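# Pull the stained block from the row and close gaps

## Task

Remove the yellow-brown stained block from the row of on-edge blocks and lay it flat on an empty part of the bench, clear of the row. Push the remaining grey blocks back together so they stand face to face with no gap. Then open the grippers and move the arms away.

## Robot and tools

Robot: two arms, left_arm and right_arm. Each ends in a two-finger gripper with a camera on the wrist: cam_left_wrist and cam_right_wrist, both 504x504 pixels.

Frame: every pose lives in one scene frame. The origin sits on the table top midway between the arms. +x runs out over the table, +z points up, and left_arm is on the +y side. The arm names are labels only; they do not tell you which side of a picture something is on. In each gripper's own frame the fingers extend along +z and close along y. end_effector_position is the point between the pads, roughly 1 cm short of the fingertips.

Row format: every commanded row is 16 plain numbers, always covering both arms, even if only one moves. The first 8 are left_arm: x, y, z in metres, then the quaternion qw, qx, qy, qz (w first), then opening. The next 8 are right_arm in the same order. Position and quaternion are absolute targets in the scene frame, not offsets. Opening runs from -1 (shut) to +1 (fully open, 0.094 m). A row whose target lies more than 0.6 m from an arm's last reported position, along any of that gripper's axes, is refused and nothing moves. To hold a gripper's orientation steady, resend the same quaternion you used before rather than copying the reported one, which may have drifted. To keep an arm still, resend its whole last reported pose plus the opening it should keep.

Tools:
- execute_actions: "actions" holds at most one item, or is empty. An empty list is a look: it sends nothing and returns the state. An item with "rows" (1 to 15 rows) and "steps" (up to 15, default 15) plays one row per control step of 1/30 s. If there are fewer rows than steps, the last row repeats. An item with only "steps" (up to 300) is a wait, counted from the previous result, so your thinking time counts toward it. "pictures" true or false chooses whether the images come back; they come back by default.
- move: "target" is one 16-number row as above. Each gripper travels in a straight line toward its target, and both arms finish together, taking 0.5 to 10 s; a longer path is cut off at 10 s. "speed" is in m/s, from 0.002 to 0.5, default 0.25; turning is capped at twice that value in rad/s. The opening is applied when the move begins. The move ignores obstacles and the other arm. Grippers lag, may wander, and can overshoot the speed near full reach. The result adds a "move:" line. It can say done, off_target, moving, held or fault, and lists any limits: paced means the target was clipped, and held means a safety check blocked steps. It also gives each gripper's distance from its target. If the line names only one arm, the other finished normally.
- wait: "seconds" from 0 to 10. The scene runs on and nothing new is sent.
- zoom_image: "camera" (cam_left_wrist or cam_right_wrist) and "region" [x0, y0, x1, y1] in pixels, with the top-left corner at 0,0 and at most 504 by 504. It returns a finer view of that camera's latest image.
- finished_scene: "scene" is the number of the current scene. It ends that scene for good, and the result reports whether the task was met. Call it only when the layout is final and stable.

Control behaviour: each step, the commanded pose is clamped to within 70 mm and 16 degrees of the measured pose. Damped inverse kinematics then chases it, favouring position over orientation. Once an action ends, an arm only continues to its last clamped pose, not the far target. Read the result and send the remainder. Arms often stop a centimetre or more off target, usually low. Reported hand positions can be wrong, more so at long reach. The simulation keeps running while you compose a reply, but only the last command acts during that time.

Result lines: the state line gives each gripper's position and quaternion. grip_measured is the finger opening on the command scale; the last joint value gives it in metres. Each gripper reads up to about 1 mm off, by a fixed amount. "Hand target" shows where the controller is currently steering. "pose unreachable" means the clearance check changed or blocked a command for the named arm. HELD marks steps where your row was not fully sent. FAULT or OVER-TEMPERATURE FAULT means that arm has stopped. MOTOR HOT appears from 75 °C. At 90 °C the arm halts for 10 s, and at 100 °C it goes limp and falls. Joint torques are noisy, offset drive outputs and are not clean contact forces. Joint limits (rad), base to wrist: waist -2.618 to 3.054, shoulder 0 to 3.142, elbow 0 to 3.142, wrist pitch -1.571 to 1.571, wrist yaw -1.571 to 1.571, wrist roll -2.094 to 2.094.

Gripping: to hold something, command an opening below grip_measured. About 0.03 below gives a firm grip; a smaller gap gives a gentler one. Pads push roughly 50 to 62 N, less on very thin parts, and spike briefly at first contact. Occasionally something tugs a held part or nudges a loose object, so check for this.

Cautions: nothing may leave the table, or the task fails. Approach contacts slowly and don't aim far beyond the contact point, since speed and overshoot both raise force. Avoid dropping, slipping, slamming, or hard shoves. Keep the arms from striking or pressing each other. Limit how long you hold loads, because of motor heat. Open the gripper and retract both arms before finishing.

Each tool is called after "Request:" in YAML: its name, and indented under it one key for each argument.

## Session

Request:
execute_actions:
  actions: []

Scene clock: 0.00 s of 4800.00 s.
left_arm: end_effector_position=(+0.3815, -0.2406, +0.2709) grip_measured=+1.000 end_effector_quat_wxyz=(+0.709, +0.617, +0.248, +0.236) | right_arm: end_effector_position=(+0.2483, -0.4986, +0.1239) grip_measured=+1.000 end_effector_quat_wxyz=(+0.011, +0.598, +0.801, +0.020)
Joint positions: left_arm=[-0.856  2.181  1.562  0.737 -0.15   1.528  0.094] | right_arm=[-0.45   1.641  1.362 -1.266 -0.039  0.706  0.094]
Joint velocities: left_arm=[-0.012 -0.002 -0.007 -0.007  0.007  0.037  0.   ] | right_arm=[-0.017 -0.007  0.007  0.051 -0.007 -0.066  0.   ]
Joint torques (N m, as the arm reports them, + toward a larger angle): no reading
Hand target (left_arm): +0.381, -0.239, +0.284; +0.719, +0.605, +0.250, +0.234
Hand target (right_arm): +0.250, -0.501, +0.130; +0.023, +0.598, +0.801, +0.017

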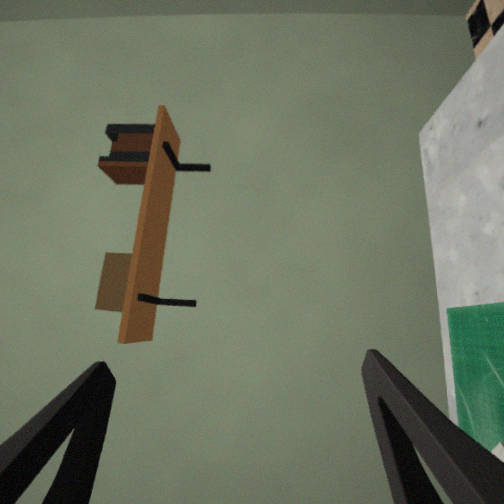

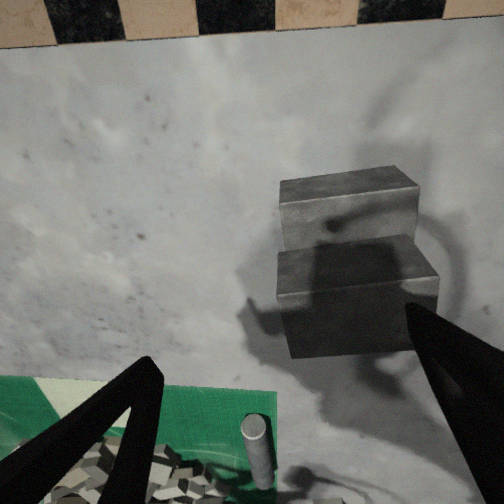

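Request:
move:
  target: [0.25,0.2,0.35,0,0,1,0,1, 0.250,-0.501,0.130,0.023,0.598,0.801,0.017,1]

Request:
move:
  target: [0.25,0.2,0.35,0,0,1,0,1, 0.25,-0.25,0.35,0,0,1,0,1]

Scene clock: 20.60 s of 4800.00 s.
left_arm: end_effector_position=(+0.2613, +0.1959, +0.3486) grip_measured=+1.000 end_effector_quat_wxyz=(+0.273, +0.023, +0.957, -0.093) | right_arm: end_effector_position=(+0.2484, -0.4985, +0.1239) grip_measured=+1.000 end_effector_quat_wxyz=(+0.011, +0.598, +0.801, +0.021)
Joint positions: left_arm=[-0.265  1.318  1.882 -1.551 -0.041 -0.367  0.094] | right_arm=[-0.45   1.641  1.362 -1.266 -0.04   0.706  0.094]
Joint velocities: left_arm=[ 0.022  0.002 -0.017 -0.007  0.051  0.007  0.   ] | right_arm=[0.002 0.012 0.002 0.007 0.022 0.051 0.   ]
Joint torques (N m, as the arm reports them, + toward a larger angle): left_arm=[ 0.62 -4.32  4.39  1.37 -0.02 -0.07] | right_arm=[-0.08 -8.68  7.96  0.55  0.03 -0.01]
Hand target (left_arm): +0.255, +0.199, +0.350; +0.275, +0.015, +0.956, -0.098
Hand target (right_arm): +0.250, -0.501, +0.130; +0.023, +0.598, +0.801, +0.017
Off the commanded pose (left_arm): 0.012 m, 34 deg; orientation clipped at the last step of the last action.
Off the commanded pose (right_arm): 0.007 m, 1 deg.
joint sent to its limit (left arm) — the command would take joint 4 (wrist pitch) past its lower limit, so that joint was sent only as far as its limit.
After step 90, 11.47 s passed at rest.
move: off_target (left_arm); limits=paced

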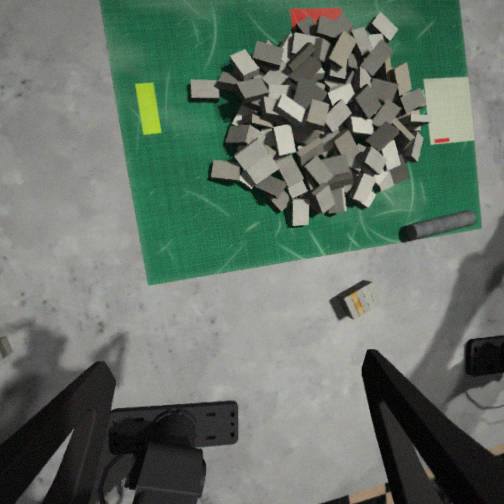

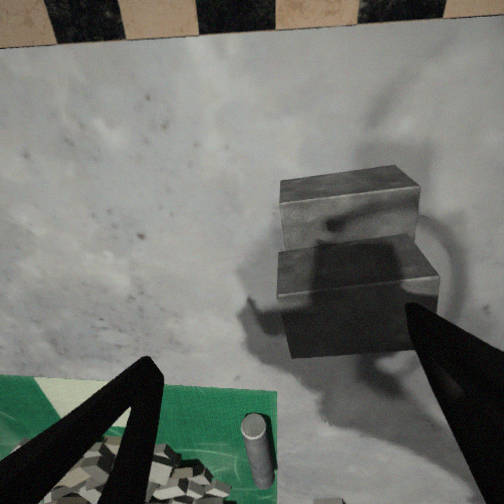

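Scene clock: 23.73 s of 4800.00 s.
left_arm: end_effector_position=(+0.2567, +0.1958, +0.3458) grip_measured=+1.000 end_effector_quat_wxyz=(+0.265, +0.016, +0.958, -0.105) | right_arm: end_effector_position=(+0.2497, -0.2509, +0.3433) grip_measured=+1.000 end_effector_quat_wxyz=(+0.252, +0.026, +0.961, +0.110)
Joint positions: left_arm=[-0.253  1.302  1.861 -1.551 -0.013 -0.378  0.094] | right_arm=[ 0.451  1.345  1.89  -1.559 -0.032  0.387  0.094]
Joint velocities: left_arm=[-0.002 -0.007  0.002 -0.037 -0.007 -0.037  0.   ] | right_arm=[ 0.002 -0.007 -0.007 -0.037  0.037 -0.051  0.   ]
Joint torques (N m, as the arm reports them, + toward a larger angle): left_arm=[ 0.55 -4.4   4.82  1.35  0.03 -0.06] | right_arm=[ 0.65 -3.72  8.18  1.39  0.01 -0.11]
Hand target (left_arm): +0.250, +0.200, +0.349; +0.271, +0.009, +0.956, -0.109
Hand target (right_arm): +0.249, -0.250, +0.350; +0.262, +0.014, +0.959, +0.109
Off the commanded pose (left_arm): 0.009 m, 33 deg; orientation clipped at the last step of the last action.
Off the commanded pose (right_arm): 0.007 m, 32 deg; orientation clipped at the last step of the last action.
joint sent to its limit (left arm) — the command would take joint 4 (wrist pitch) past its lower limit, so that joint was sent only as far as its limit.
joint sent to its limit (right arm) — the command would take joint 4 (wrist pitch) past its lower limit, so that joint was sent only as far as its limit.
move: off_target (left_arm, right_arm); limits=paced

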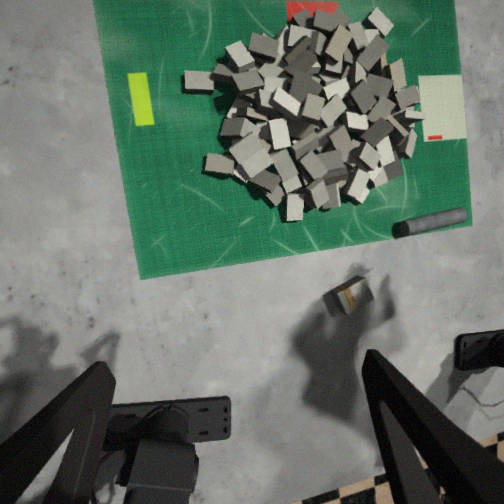

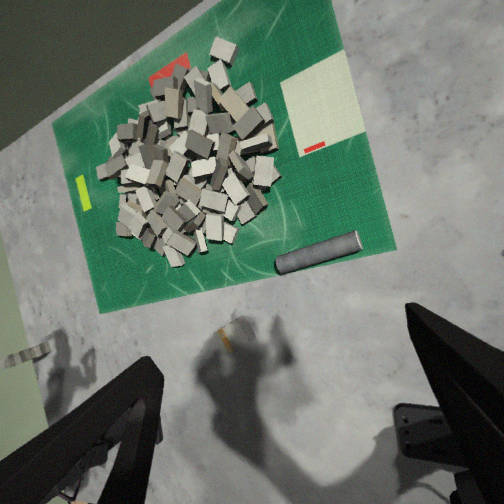

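Request:
zoom_image:
  camera: "cam_left_wrist"
  region: [300, 250, 400, 350]

Request:
move:
  target: [0.2,0.0,0.2,0,0,1,0,1, 0.25,-0.4,0.2,0,0,1,0,1]

Region (300, 250, 400, 350) of cam_left_wrist's 504x504 image, scaled by 5.040, with more detail than that image has.

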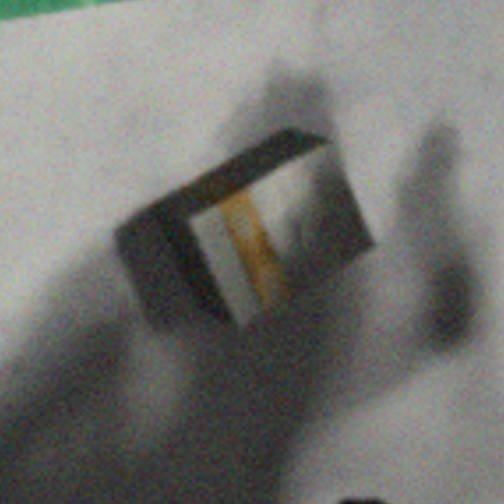

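Scene clock: 32.53 s of 4800.00 s.
left_arm: end_effector_position=(+0.1963, +0.0018, +0.1905) grip_measured=+1.000 end_effector_quat_wxyz=(+0.010, +0.007, +1.000, -0.020) | right_arm: end_effector_position=(+0.2520, -0.3971, +0.1977) grip_measured=+1.000 end_effector_quat_wxyz=(+0.013, +0.008, +1.000, +0.001)
Joint positions: left_arm=[-0.864  1.851  1.877 -1.553  0.003 -1.011  0.094] | right_arm=[-0.088  1.54   1.555 -1.56  -0.006 -0.199  0.094]
Joint velocities: left_arm=[-0.002  0.002  0.007 -0.007  0.081  0.066  0.   ] | right_arm=[ 0.017  0.012  0.007 -0.037 -0.022 -0.081  0.   ]
Joint torques (N m, as the arm reports them, + toward a larger angle): left_arm=[-0.11 -8.91  8.76  0.48 -0.02 -0.08] | right_arm=[-0.51 -6.86  6.83  0.54  0.05 -0.05]
Hand target (left_arm): +0.198, -0.002, +0.197; +0.017, +0.003, +0.999, -0.030
Hand target (right_arm): +0.251, -0.400, +0.199; +0.013, +0.004, +1.000, -0.004
Off the commanded pose (left_arm): 0.010 m, 3 deg.
Off the commanded pose (right_arm): 0.004 m, 2 deg.
joint sent to its limit (left arm) — the command would take joint 4 (wrist pitch) past its lower limit, so that joint was sent only as far as its limit.
joint sent to its limit (right arm) — the command would take joint 4 (wrist pitch) past its lower limit, so that joint was sent only as far as its limit.
After step 90, 4.10 s passed at rest.
move: off_target (left_arm)

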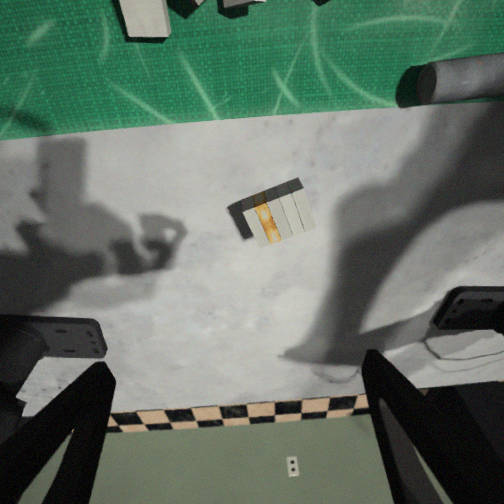

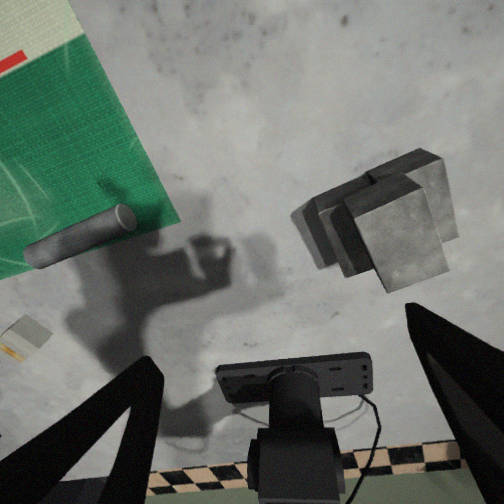

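Request:
move:
  target: [0.3,0.25,0.2,0,-0.383,0.924,0,1, 0.25,-0.3,0.2,0,0,1,0,1]

Request:
move:
  target: [0.3,0.25,0.2,0,-0.383,0.924,0,1, 0.163,-0.03,0.12,0,-0.824,0.566,0,1]

Scene clock: 60.87 s of 4800.00 s.
left_arm: end_effector_position=(+0.2988, +0.2514, +0.1919) grip_measured=+1.000 end_effector_quat_wxyz=(+0.006, -0.388, +0.922, -0.003) | right_arm: end_effector_position=(+0.2509, -0.3010, +0.1935) grip_measured=+1.000 end_effector_quat_wxyz=(+0.004, -0.004, +1.000, +0.003)
Joint positions: left_arm=[-0.007  1.64   1.633 -1.55  -0.001 -0.964  0.094] | right_arm=[ 0.284  1.54   1.538 -1.56  -0.006  0.149  0.094]
Joint velocities: left_arm=[ 0.002 -0.017  0.002 -0.022  0.066 -0.051  0.   ] | right_arm=[-0.027  0.012  0.007 -0.022 -0.007 -0.051  0.   ]
Joint torques (N m, as the arm reports them, + toward a larger angle): left_arm=[ 0.15 -7.5   8.41  0.44 -0.14  0.12] | right_arm=[ 0.58 -8.07  7.37  0.55 -0.01  0.14]
Hand target (left_arm): +0.301, +0.253, +0.200; +0.019, -0.383, +0.924, -0.006
Hand target (right_arm): +0.250, -0.300, +0.199; +0.015, -0.000, +1.000, +0.005
Off the commanded pose (left_arm): 0.008 m, 1 deg.
Off the commanded pose (right_arm): 0.007 m, 1 deg.
joint sent to its limit (left arm) — the command would take joint 4 (wrist pitch) past its lower limit, so that joint was sent only as far as its limit.
joint sent to its limit (right arm) — the command would take joint 4 (wrist pitch) past its lower limit, so that joint was sent only as far as its limit.
After step 90, 23.30 s passed at rest.
move: done

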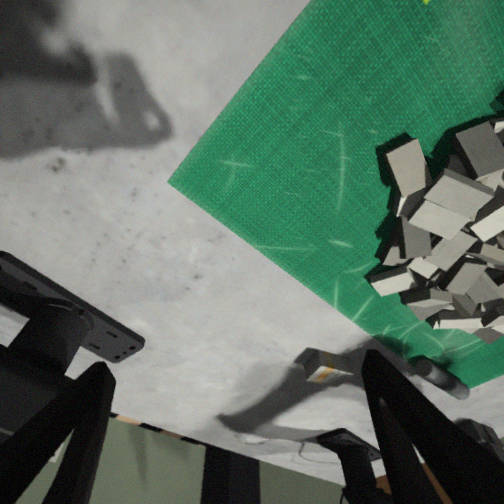

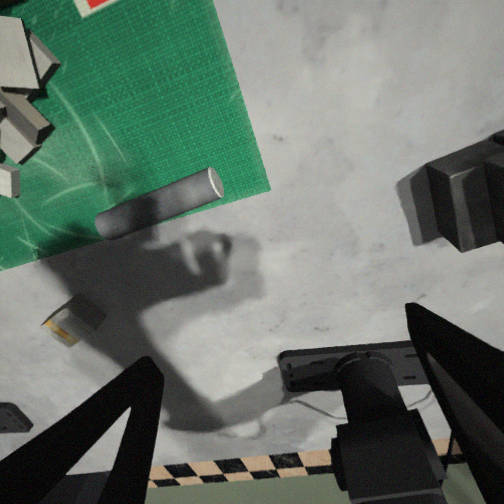

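Scene clock: 65.23 s of 4800.00 s.
left_arm: end_effector_position=(+0.2987, +0.2508, +0.1919) grip_measured=+1.000 end_effector_quat_wxyz=(+0.005, -0.387, +0.922, -0.005) | right_arm: end_effector_position=(+0.1607, -0.0395, +0.1154) grip_measured=+1.000 end_effector_quat_wxyz=(+0.021, +0.819, -0.573, -0.001)
Joint positions: left_arm=[-0.007  1.64   1.633 -1.55   0.003 -0.964  0.094] | right_arm=[ 1.193  1.895  1.634 -1.351 -0.007 -0.855  0.094]
Joint velocities: left_arm=[-0.002  0.002  0.012 -0.022  0.022  0.022  0.   ] | right_arm=[ 0.002  0.002  0.002 -0.051  0.007 -0.051  0.   ]
Joint torques (N m, as the arm reports them, + toward a larger angle): left_arm=[-0.18 -7.52  8.03  0.4  -0.04  0.09] | right_arm=[ 0.25 -9.89  9.53  0.53 -0.09 -0.09]
Hand target (left_arm): +0.300, +0.250, +0.199; +0.016, -0.383, +0.924, -0.010
Hand target (right_arm): +0.163, -0.031, +0.121; +0.004, +0.824, -0.566, -0.006
Off the commanded pose (left_arm): 0.008 m, 1 deg.
Off the commanded pose (right_arm): 0.011 m, 3 deg.
joint sent to its limit (left arm) — the command would take joint 4 (wrist pitch) past its lower limit, so that joint was sent only as far as its limit.
move: off_target (right_arm)

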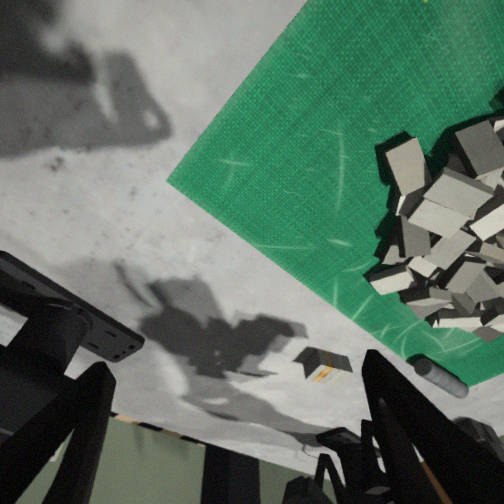

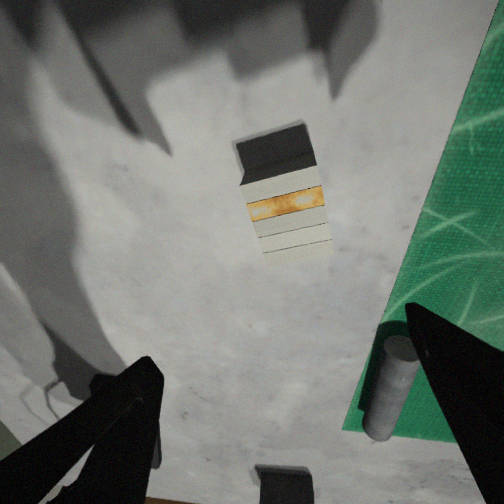

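Request:
move:
  target: [0.3,0.25,0.2,0,-0.383,0.924,0,1, 0.171,-0.016,0.075,0,-0.824,0.566,0,1]
  speed: 0.1

Scene clock: 76.13 s of 4800.00 s.
left_arm: end_effector_position=(+0.2987, +0.2506, +0.1919) grip_measured=+1.000 end_effector_quat_wxyz=(+0.005, -0.387, +0.922, -0.005) | right_arm: end_effector_position=(+0.1723, -0.0204, +0.0749) grip_measured=+1.000 end_effector_quat_wxyz=(+0.008, +0.820, -0.572, -0.000)
Joint positions: left_arm=[-0.007  1.64   1.633 -1.55   0.004 -0.964  0.094] | right_arm=[ 1.193  1.973  1.58  -1.195 -0.002 -0.858  0.094]
Joint velocities: left_arm=[ 0.007 -0.002  0.002  0.095  0.022 -0.022  0.   ] | right_arm=[-0.012 -0.007  0.007 -0.051 -0.081 -0.022  0.   ]
Joint torques (N m, as the arm reports them, + toward a larger angle): left_arm=[-0.19 -7.58  8.07  0.42 -0.05  0.09] | right_arm=[  0.92 -10.75   6.31   0.61   0.03  -0.05]
Hand target (left_arm): +0.300, +0.250, +0.199; +0.016, -0.383, +0.924, -0.010
Hand target (right_arm): +0.171, -0.016, +0.075; +0.000, +0.824, -0.566, -0.000
Off the commanded pose (left_arm): 0.008 m, 1 deg.
Off the commanded pose (right_arm): 0.005 m, 1 deg.
joint sent to its limit (left arm) — the command would take joint 4 (wrist pitch) past its lower limit, so that joint was sent only as far as its limit.
After step 90, 6.90 s passed at rest.
move: done

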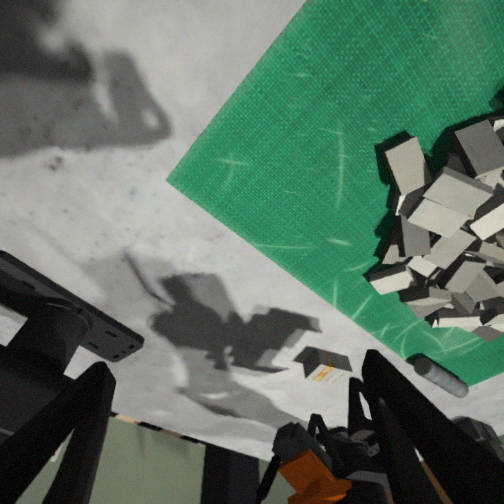

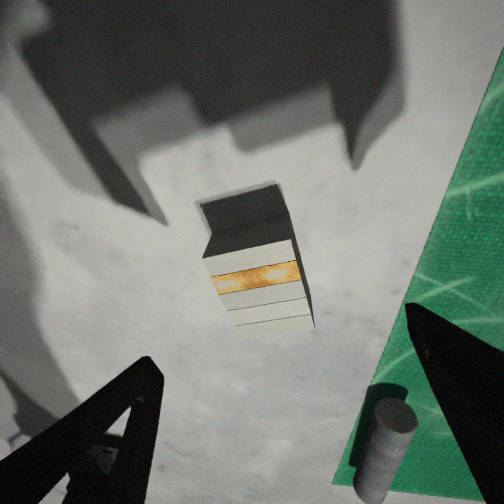

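Request:
move:
  target: [0.3,0.25,0.2,0,-0.383,0.924,0,1, 0.167,-0.014,0.045,0,-0.824,0.566,0,0.4]
  speed: 0.05

Scene clock: 84.00 s of 4800.00 s.
left_arm: end_effector_position=(+0.2986, +0.2503, +0.1919) grip_measured=+1.000 end_effector_quat_wxyz=(+0.004, -0.387, +0.922, -0.006) | right_arm: end_effector_position=(+0.1676, -0.0176, +0.0459) grip_measured=+0.402 end_effector_quat_wxyz=(+0.007, +0.825, -0.566, -0.000)
Joint positions: left_arm=[-0.007  1.64   1.633 -1.55   0.006 -0.964  0.094] | right_arm=[ 1.208  1.994  1.493 -1.083 -0.002 -0.858  0.066]
Joint velocities: left_arm=[ 0.007 -0.002 -0.032  0.051  0.022  0.022  0.   ] | right_arm=[ 0.007  0.017  0.002  0.037 -0.037  0.022  0.   ]
Joint torques (N m, as the arm reports them, + toward a larger angle): left_arm=[-0.24 -7.5   8.18  0.4  -0.05  0.1 ] | right_arm=[  0.63 -10.61   6.33   0.62  -0.01   0.07]
Hand target (left_arm): +0.300, +0.250, +0.199; +0.016, -0.383, +0.924, -0.010
Hand target (right_arm): +0.167, -0.014, +0.045; +0.000, +0.824, -0.566, -0.000
Off the commanded pose (left_arm): 0.008 m, 1 deg.
Off the commanded pose (right_arm): 0.004 m, 1 deg.
joint sent to its limit (left arm) — the command would take joint 4 (wrist pitch) past its lower limit, so that joint was sent only as far as its limit.
After step 90, 3.77 s passed at rest.
move: done

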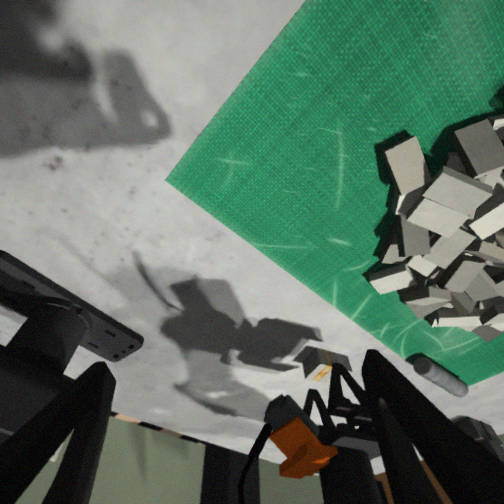

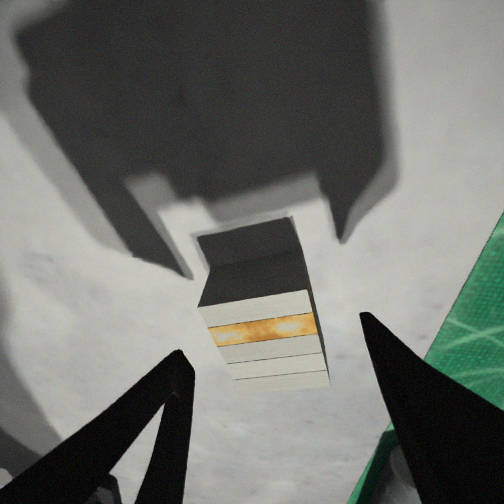

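Request:
move:
  target: [0.3,0.25,0.2,0,-0.383,0.924,0,1, 0.162,-0.012,0.034,0,-0.824,0.566,0,0.2]
  speed: 0.03

Scene clock: 98.83 s of 4800.00 s.
left_arm: end_effector_position=(+0.2986, +0.2502, +0.1919) grip_measured=+1.000 end_effector_quat_wxyz=(+0.004, -0.387, +0.922, -0.006) | right_arm: end_effector_position=(+0.1630, -0.0143, +0.0387) grip_measured=+0.202 end_effector_quat_wxyz=(+0.001, +0.826, -0.564, -0.001)
Joint positions: left_arm=[-0.007  1.64   1.633 -1.55   0.006 -0.964  0.094] | right_arm=[ 1.223  1.994  1.463 -1.042 -0.001 -0.847  0.056]
Joint velocities: left_arm=[ 0.007 -0.002 -0.022  0.022  0.051 -0.007  0.   ] | right_arm=[-0.022  0.022 -0.007 -0.066  0.022 -0.051  0.   ]
Joint torques (N m, as the arm reports them, + toward a larger angle): left_arm=[-0.23 -7.57  8.07  0.42 -0.07  0.07] | right_arm=[ 0.63 -9.93  5.92  0.69  0.    0.11]
Hand target (left_arm): +0.300, +0.250, +0.199; +0.016, -0.383, +0.924, -0.010
Hand target (right_arm): +0.162, -0.012, +0.034; +0.000, +0.824, -0.566, -0.000
Off the commanded pose (left_arm): 0.008 m, 1 deg.
Off the commanded pose (right_arm): 0.005 m, 0 deg.
joint sent to its limit (left arm) — the command would take joint 4 (wrist pitch) past its lower limit, so that joint was sent only as far as its limit.
After step 90, 11.00 s passed at rest.
move: done

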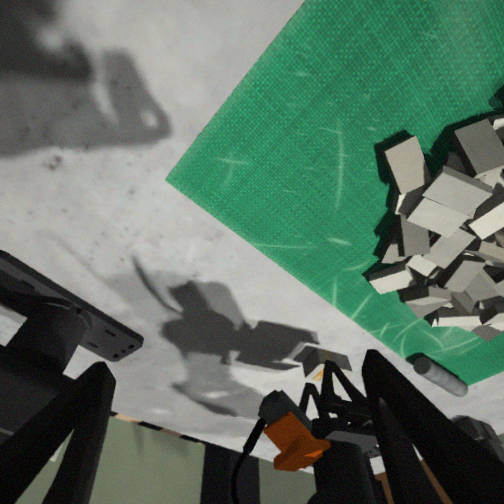

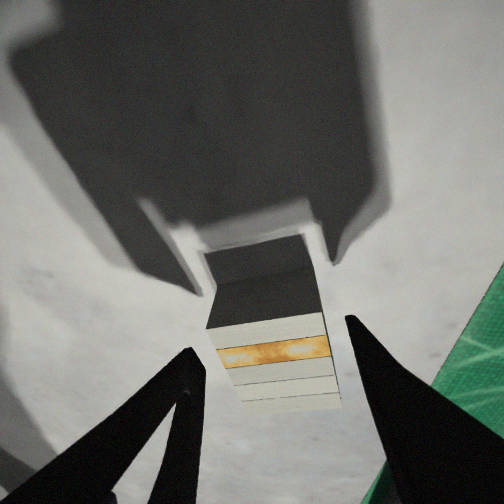

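Request:
move:
  target: [0.3,0.25,0.2,0,-0.383,0.924,0,1, 0.159,-0.0055,0.022,0,-0.809,0.588,0,0.2]
  speed: 0.03

Scene clock: 108.07 s of 4800.00 s.
left_arm: end_effector_position=(+0.2986, +0.2500, +0.1919) grip_measured=+1.000 end_effector_quat_wxyz=(+0.004, -0.387, +0.922, -0.007) | right_arm: end_effector_position=(+0.1608, -0.0071, +0.0252) grip_measured=+0.202 end_effector_quat_wxyz=(+0.003, +0.811, -0.585, -0.000)
Joint positions: left_arm=[-0.007  1.64   1.633 -1.55   0.008 -0.964  0.094] | right_arm=[ 1.237  2.032  1.463 -1.007 -0.001 -0.78   0.056]
Joint velocities: left_arm=[-0.007  0.012  0.002 -0.007 -0.037  0.022  0.   ] | right_arm=[-0.007 -0.002 -0.022  0.022 -0.037 -0.007 -0.   ]
Joint torques (N m, as the arm reports them, + toward a larger angle): left_arm=[-0.31 -7.61  8.1   0.42 -0.09  0.1 ] | right_arm=[  0.68 -10.71   5.53   0.68  -0.02   0.15]
Hand target (left_arm): +0.300, +0.250, +0.199; +0.016, -0.383, +0.923, -0.010
Hand target (right_arm): +0.159, -0.005, +0.022; +0.000, +0.809, -0.588, -0.000
Off the commanded pose (left_arm): 0.008 m, 1 deg.
Off the commanded pose (right_arm): 0.004 m, 0 deg.
joint sent to its limit (left arm) — the command would take joint 4 (wrist pitch) past its lower limit, so that joint was sent only as far as its limit.
After step 90, 5.00 s passed at rest.
move: done

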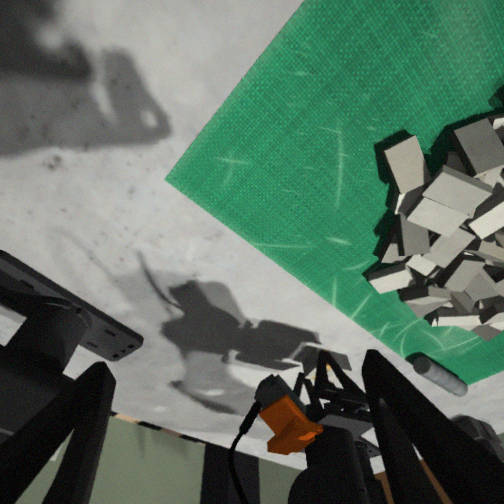

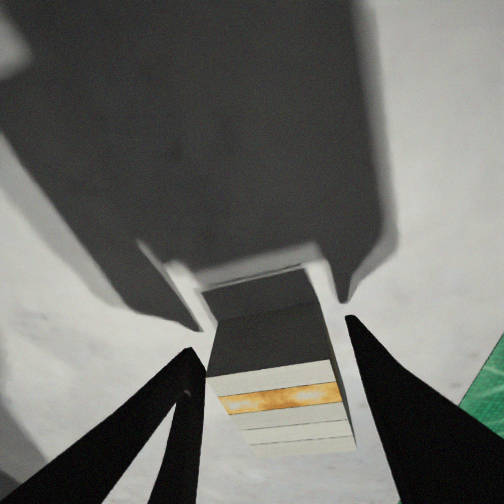

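Request:
move:
  target: [0.3,0.25,0.2,0,-0.383,0.924,0,1, 0.155,-0.0045,0.021,0,-0.809,0.588,0,0.1]
  speed: 0.02

Request:
move:
  target: [0.3,0.25,0.2,0,-0.383,0.924,0,1, 0.155,-0.0045,0.021,0,-0.809,0.588,0,-0.2]
  speed: 0.02

Scene clock: 123.53 s of 4800.00 s.
left_arm: end_effector_position=(+0.2986, +0.2498, +0.1919) grip_measured=+1.000 end_effector_quat_wxyz=(+0.003, -0.387, +0.922, -0.007) | right_arm: end_effector_position=(+0.1558, -0.0075, +0.0224) grip_measured=+0.102 end_effector_quat_wxyz=(+0.006, +0.811, -0.586, +0.000)
Joint positions: left_arm=[-0.007  1.64   1.633 -1.55   0.008 -0.964  0.094] | right_arm=[ 1.249  2.032  1.452 -1.002 -0.001 -0.769  0.052]
Joint velocities: left_arm=[-0.007  0.007 -0.007  0.051 -0.007  0.022  0.   ] | right_arm=[-0.002 -0.007 -0.022 -0.007  0.022  0.007  0.   ]
Joint torques (N m, as the arm reports them, + toward a larger angle): left_arm=[-0.29 -7.6   8.14  0.4  -0.1   0.1 ] | right_arm=[  0.6  -10.8    5.93   0.66   0.03   0.11]
Hand target (left_arm): +0.300, +0.250, +0.199; +0.016, -0.383, +0.923, -0.010
Hand target (right_arm): +0.155, -0.005, +0.021; +0.000, +0.809, -0.588, -0.000
Off the commanded pose (left_arm): 0.008 m, 1 deg.
Off the commanded pose (right_arm): 0.003 m, 1 deg.
joint sent to its limit (left arm) — the command would take joint 4 (wrist pitch) past its lower limit, so that joint was sent only as far as its limit.
After step 90, 11.73 s passed at rest.
move: done

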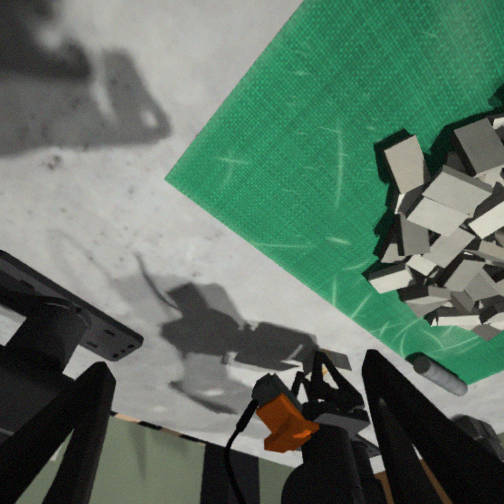

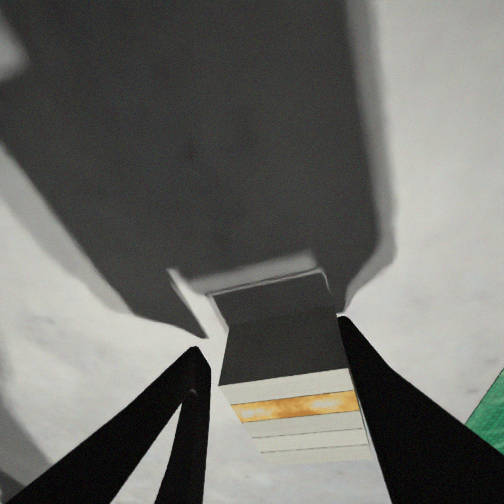

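Scene clock: 124.23 s of 4800.00 s.
left_arm: end_effector_position=(+0.2985, +0.2497, +0.1919) grip_measured=+1.000 end_effector_quat_wxyz=(+0.003, -0.387, +0.922, -0.007) | right_arm: end_effector_position=(+0.1564, -0.0073, +0.0224) grip_measured=-0.159 end_effector_quat_wxyz=(+0.004, +0.810, -0.586, +0.001)
Joint positions: left_arm=[-0.007  1.64   1.633 -1.55   0.009 -0.964  0.094] | right_arm=[ 1.249  2.032  1.452 -1.     0.001 -0.768  0.04 ]
Joint velocities: left_arm=[-0.007 -0.012  0.017 -0.022 -0.022  0.051  0.   ] | right_arm=[-0.027 -0.002 -0.007  0.007 -0.022 -0.051 -0.001]
Joint torques (N m, as the arm reports them, + toward a larger angle): left_arm=[-0.22 -7.47  8.14  0.41 -0.12  0.08] | right_arm=[  0.52 -10.85   5.89   0.63  -0.03   0.1 ]
Hand target (left_arm): +0.300, +0.250, +0.199; +0.016, -0.383, +0.923, -0.010
Hand target (right_arm): +0.155, -0.005, +0.021; +0.000, +0.809, -0.588, -0.000
Off the commanded pose (left_arm): 0.008 m, 1 deg.
Off the commanded pose (right_arm): 0.003 m, 1 deg.
joint sent to its limit (left arm) — the command would take joint 4 (wrist pitch) past its lower limit, so that joint was sent only as far as its limit.
move: done

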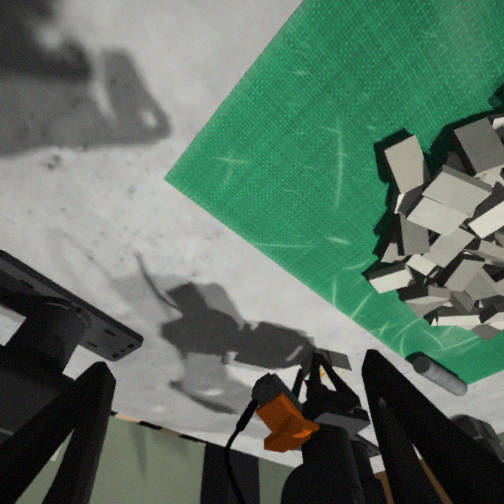

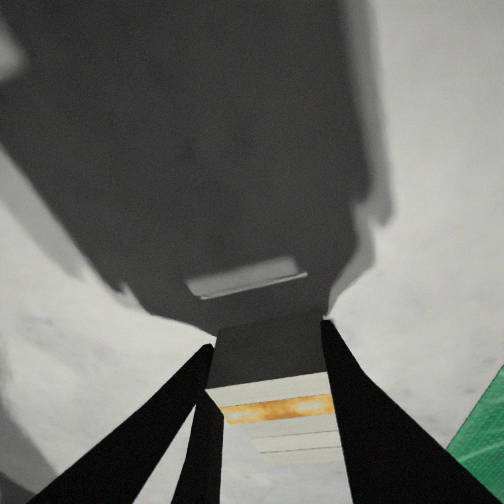

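Request:
move:
  target: [0.3,0.25,0.2,0,-0.383,0.924,0,1, 0.150,0.011,0.023,0,-0.809,0.588,0,-0.2]
  speed: 0.015

Scene clock: 131.83 s of 4800.00 s.
left_arm: end_effector_position=(+0.2985, +0.2495, +0.1919) grip_measured=+1.000 end_effector_quat_wxyz=(+0.003, -0.387, +0.922, -0.008) | right_arm: end_effector_position=(+0.1545, -0.0038, +0.0223) grip_measured=-0.159 end_effector_quat_wxyz=(+0.013, +0.810, -0.587, +0.017)
Joint positions: left_arm=[-0.007  1.64   1.633 -1.55   0.01  -0.964  0.094] | right_arm=[ 1.27   2.061  1.494 -1.035  0.028 -0.743  0.04 ]
Joint velocities: left_arm=[ 0.002 -0.002 -0.002 -0.007  0.022 -0.037  0.   ] | right_arm=[ 0.022 -0.007  0.012 -0.007 -0.007  0.037  0.   ]
Joint torques (N m, as the arm reports them, + toward a larger angle): left_arm=[-0.24 -7.56  8.1   0.43 -0.11  0.09] | right_arm=[  1.11 -10.19   8.89   0.65  -0.29   0.12]
Hand target (left_arm): +0.300, +0.250, +0.200; +0.016, -0.383, +0.923, -0.010
Hand target (right_arm): +0.150, +0.011, +0.023; +0.000, +0.809, -0.588, -0.000
Off the commanded pose (left_arm): 0.008 m, 1 deg.
Off the commanded pose (right_arm): 0.015 m, 2 deg.
joint sent to its limit (left arm) — the command would take joint 4 (wrist pitch) past its lower limit, so that joint was sent only as far as its limit.
After step 90, 3.07 s passed at rest.
move: off_target (right_arm)

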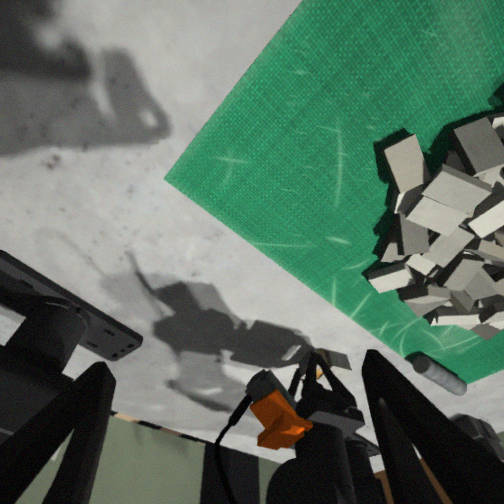

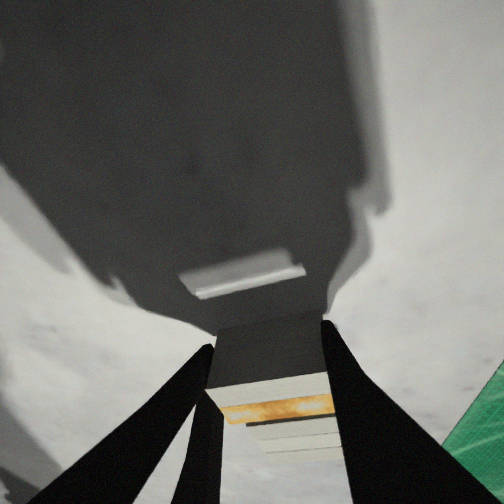

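Request:
move:
  target: [0.3,0.25,0.2,0,-0.383,0.924,0,1, 0.152,0.004,0.036,0,-0.809,0.588,0,-0.2]
  speed: 0.015

Scene clock: 139.77 s of 4800.00 s.
left_arm: end_effector_position=(+0.2985, +0.2493, +0.1919) grip_measured=+1.000 end_effector_quat_wxyz=(+0.003, -0.387, +0.922, -0.008) | right_arm: end_effector_position=(+0.1544, -0.0041, +0.0223) grip_measured=-0.159 end_effector_quat_wxyz=(+0.013, +0.809, -0.587, +0.017)
Joint positions: left_arm=[-0.007  1.64   1.633 -1.55   0.011 -0.964  0.094] | right_arm=[ 1.27   2.061  1.494 -1.037  0.029 -0.743  0.04 ]
Joint velocities: left_arm=[-0.007 -0.007  0.002  0.007 -0.051 -0.037  0.   ] | right_arm=[ 0.007  0.002 -0.017 -0.095 -0.037 -0.007 -0.001]
Joint torques (N m, as the arm reports them, + toward a larger angle): left_arm=[-0.22 -7.54  8.05  0.4  -0.12  0.09] | right_arm=[  0.15 -13.25   8.82   0.38  -0.32   0.05]
Hand target (left_arm): +0.300, +0.250, +0.200; +0.016, -0.383, +0.923, -0.010
Hand target (right_arm): +0.152, +0.004, +0.036; -0.000, +0.809, -0.588, +0.000
Off the commanded pose (left_arm): 0.008 m, 1 deg.
Off the commanded pose (right_arm): 0.016 m, 3 deg.
joint sent to its limit (left arm) — the command would take joint 4 (wrist pitch) past its lower limit, so that joint was sent only as far as its limit.
After step 90, 3.30 s passed at rest.
move: off_target (right_arm)

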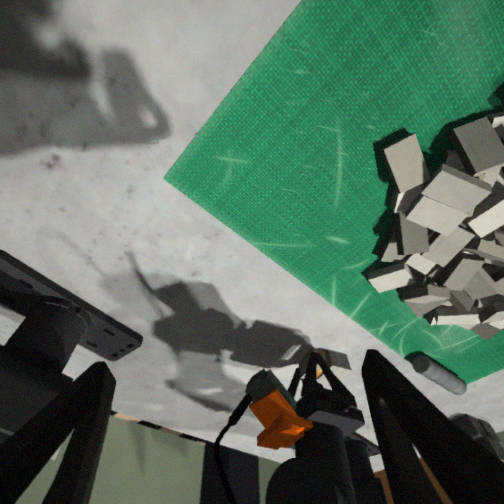

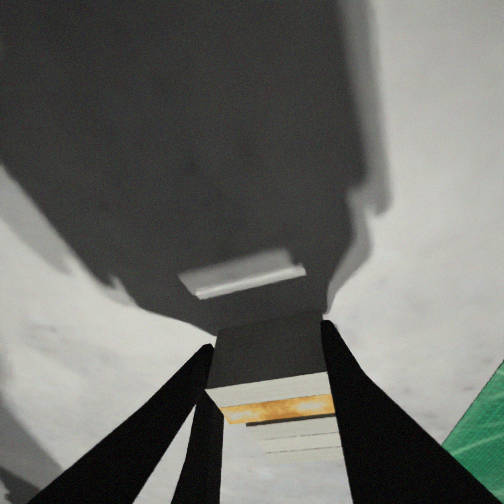

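Big joint friction deadband. Command higher.

Request:
move:
  target: [0.3,0.25,0.2,0,-0.383,0.924,0,1, 0.150,0.010,0.055,0,-0.809,0.588,0,-0.2]
  speed: 0.02

Scene clock: 145.70 s of 4800.00 s.
left_arm: end_effector_position=(+0.2984, +0.2491, +0.1919) grip_measured=+1.000 end_effector_quat_wxyz=(+0.002, -0.387, +0.922, -0.009) | right_arm: end_effector_position=(+0.1508, +0.0013, +0.0391) grip_measured=-0.159 end_effector_quat_wxyz=(+0.018, +0.810, -0.586, +0.008)
Joint positions: left_arm=[-0.007  1.64   1.633 -1.55   0.013 -0.964  0.094] | right_arm=[ 1.275  2.061  1.563 -1.113  0.008 -0.741  0.04 ]
Joint velocities: left_arm=[ 0.002  0.002 -0.012 -0.037  0.051 -0.007  0.   ] | right_arm=[ 0.022 -0.007 -0.012 -0.081 -0.022  0.037 -0.001]
Joint torques (N m, as the arm reports them, + toward a larger angle): left_arm=[-0.38 -7.59  8.19  0.45 -0.13  0.1 ] | right_arm=[  0.56 -13.37   9.71   0.31  -0.09   0.14]
Hand target (left_arm): +0.300, +0.250, +0.200; +0.016, -0.383, +0.923, -0.010
Hand target (right_arm): +0.150, +0.010, +0.055; +0.000, +0.809, -0.588, -0.000
Off the commanded pose (left_arm): 0.008 m, 1 deg.
Off the commanded pose (right_arm): 0.018 m, 2 deg.
joint sent to its limit (left arm) — the command would take joint 4 (wrist pitch) past its lower limit, so that joint was sent only as far as its limit.
After step 90, 0.90 s passed at rest.
move: off_target (right_arm)

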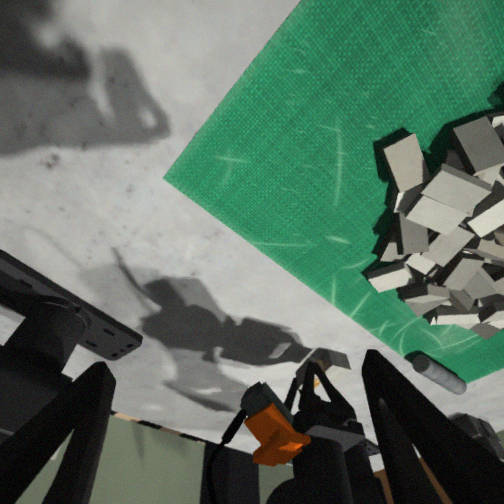

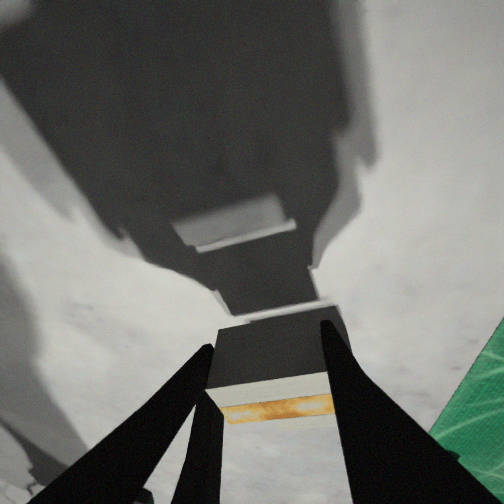

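Request:
move:
  target: [0.3,0.25,0.2,0,-0.383,0.924,0,1, 0.150,0.008,0.08,0,-0.809,0.588,0,-0.2]
  speed: 0.04

Request:
move:
  target: [0.3,0.25,0.2,0,-0.383,0.924,0,1, 0.178,-0.060,0.075,0,-0.809,0.588,0,-0.2]
  speed: 0.04

Scene clock: 162.13 s of 4800.00 s.
left_arm: end_effector_position=(+0.2984, +0.2490, +0.1919) grip_measured=+1.000 end_effector_quat_wxyz=(+0.002, -0.387, +0.922, -0.009) | right_arm: end_effector_position=(+0.1503, +0.0003, +0.0601) grip_measured=-0.159 end_effector_quat_wxyz=(+0.023, +0.810, -0.586, +0.009)
Joint positions: left_arm=[-0.007  1.64   1.633 -1.55   0.013 -0.964  0.094] | right_arm=[ 1.275  2.048  1.629 -1.201  0.008 -0.74   0.04 ]
Joint velocities: left_arm=[-0.017 -0.002 -0.007 -0.007  0.037  0.037  0.   ] | right_arm=[-0.002 -0.007 -0.007  0.007  0.007  0.007  0.   ]
Joint torques (N m, as the arm reports them, + toward a larger angle): left_arm=[-0.22 -7.46  8.07  0.41 -0.14  0.08] | right_arm=[  0.38 -14.22   9.61   0.32  -0.12   0.07]
Hand target (left_arm): +0.300, +0.250, +0.200; +0.016, -0.383, +0.923, -0.010
Hand target (right_arm): +0.150, +0.007, +0.080; +0.000, +0.809, -0.588, -0.000
Off the commanded pose (left_arm): 0.008 m, 1 deg.
Off the commanded pose (right_arm): 0.021 m, 3 deg.
joint sent to its limit (left arm) — the command would take joint 4 (wrist pitch) past its lower limit, so that joint was sent only as far as its limit.
After step 90, 12.03 s passed at rest.
move: off_target (right_arm)

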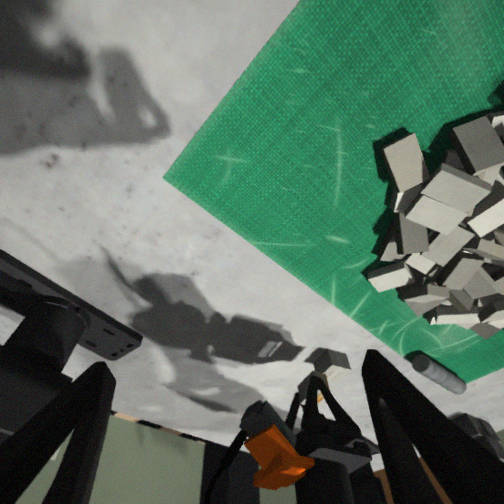

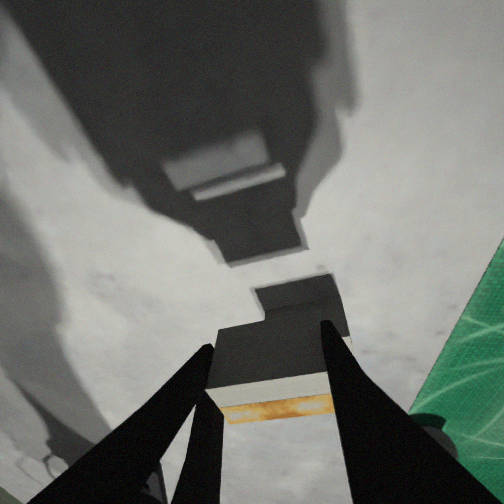

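Scene clock: 164.13 s of 4800.00 s.
left_arm: end_effector_position=(+0.2984, +0.2488, +0.1919) grip_measured=+1.000 end_effector_quat_wxyz=(+0.002, -0.387, +0.922, -0.010) | right_arm: end_effector_position=(+0.1747, -0.0633, +0.0641) grip_measured=-0.159 end_effector_quat_wxyz=(+0.022, +0.807, -0.591, +0.005)
Joint positions: left_arm=[-0.007  1.64   1.633 -1.55   0.014 -0.964  0.094] | right_arm=[ 1.129  1.872  1.398 -1.141  0.007 -0.875  0.04 ]
Joint velocities: left_arm=[-0.012  0.007 -0.007  0.051 -0.007  0.022  0.   ] | right_arm=[ 0.007  0.017 -0.002  0.051  0.051 -0.051 -0.001]
Joint torques (N m, as the arm reports them, + toward a larger angle): left_arm=[-0.23 -7.62  8.1   0.41 -0.18  0.09] | right_arm=[ -0.51 -12.6    6.31   0.53  -0.06  -0.1 ]
Hand target (left_arm): +0.300, +0.250, +0.200; +0.016, -0.383, +0.923, -0.011
Hand target (right_arm): +0.178, -0.060, +0.075; -0.001, +0.809, -0.588, +0.001
Off the commanded pose (left_arm): 0.008 m, 1 deg.
Off the commanded pose (right_arm): 0.012 m, 3 deg.
joint sent to its limit (left arm) — the command would take joint 4 (wrist pitch) past its lower limit, so that joint was sent only as far as its limit.
move: off_target (right_arm)

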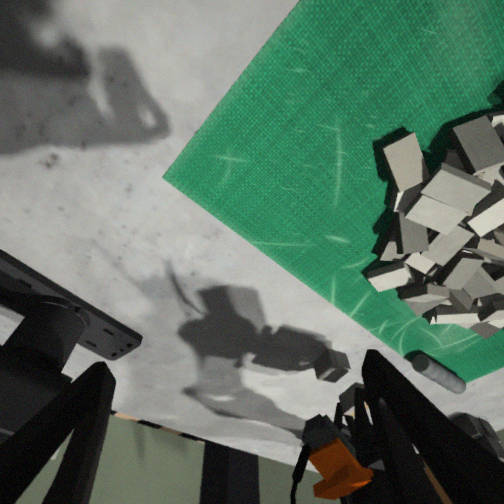

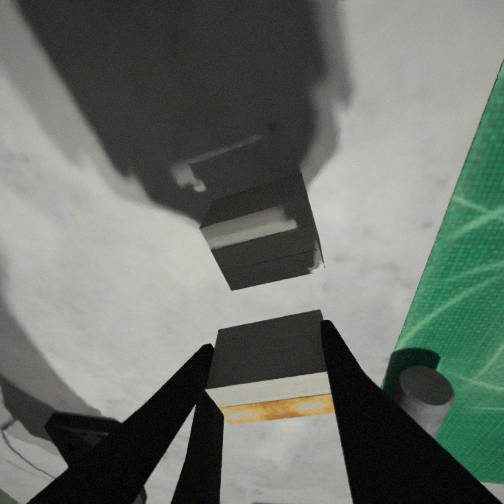

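Request:
move:
  target: [0.3,0.25,0.2,0,-0.383,0.924,0,1, 0.183,-0.0585,0.048,0,-0.809,0.588,0,-0.2]
  speed: 0.03

Scene clock: 171.17 s of 4800.00 s.
left_arm: end_effector_position=(+0.2984, +0.2487, +0.1919) grip_measured=+1.000 end_effector_quat_wxyz=(+0.002, -0.387, +0.922, -0.010) | right_arm: end_effector_position=(+0.1802, -0.0607, +0.0473) grip_measured=-0.159 end_effector_quat_wxyz=(+0.008, +0.808, -0.589, +0.004)
Joint positions: left_arm=[-0.007  1.64   1.633 -1.55   0.015 -0.964  0.094] | right_arm=[ 1.119  1.882  1.344 -1.048  0.007 -0.889  0.04 ]
Joint velocities: left_arm=[-0.022  0.012  0.017 -0.022  0.037 -0.007  0.   ] | right_arm=[-0.017 -0.012 -0.007  0.037 -0.007 -0.051 -0.001]
Joint torques (N m, as the arm reports them, + toward a larger angle): left_arm=[-0.27 -7.59  8.06  0.45 -0.18  0.11] | right_arm=[-0.73 -9.85  6.66  0.63 -0.1  -0.07]
Hand target (left_arm): +0.300, +0.250, +0.200; +0.016, -0.383, +0.923, -0.010
Hand target (right_arm): +0.183, -0.058, +0.048; -0.000, +0.809, -0.588, +0.000
Off the commanded pose (left_arm): 0.008 m, 1 deg.
Off the commanded pose (right_arm): 0.004 m, 1 deg.
joint sent to its limit (left arm) — the command would take joint 4 (wrist pitch) past its lower limit, so that joint was sent only as far as its limit.
After step 90, 2.90 s passed at rest.
move: done

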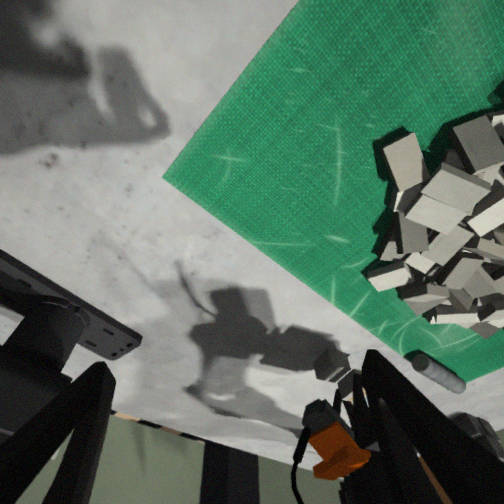

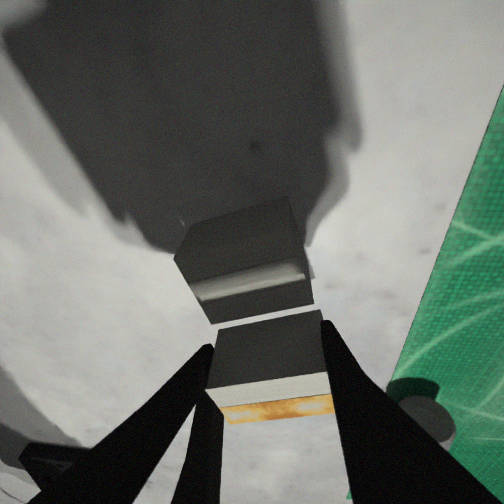

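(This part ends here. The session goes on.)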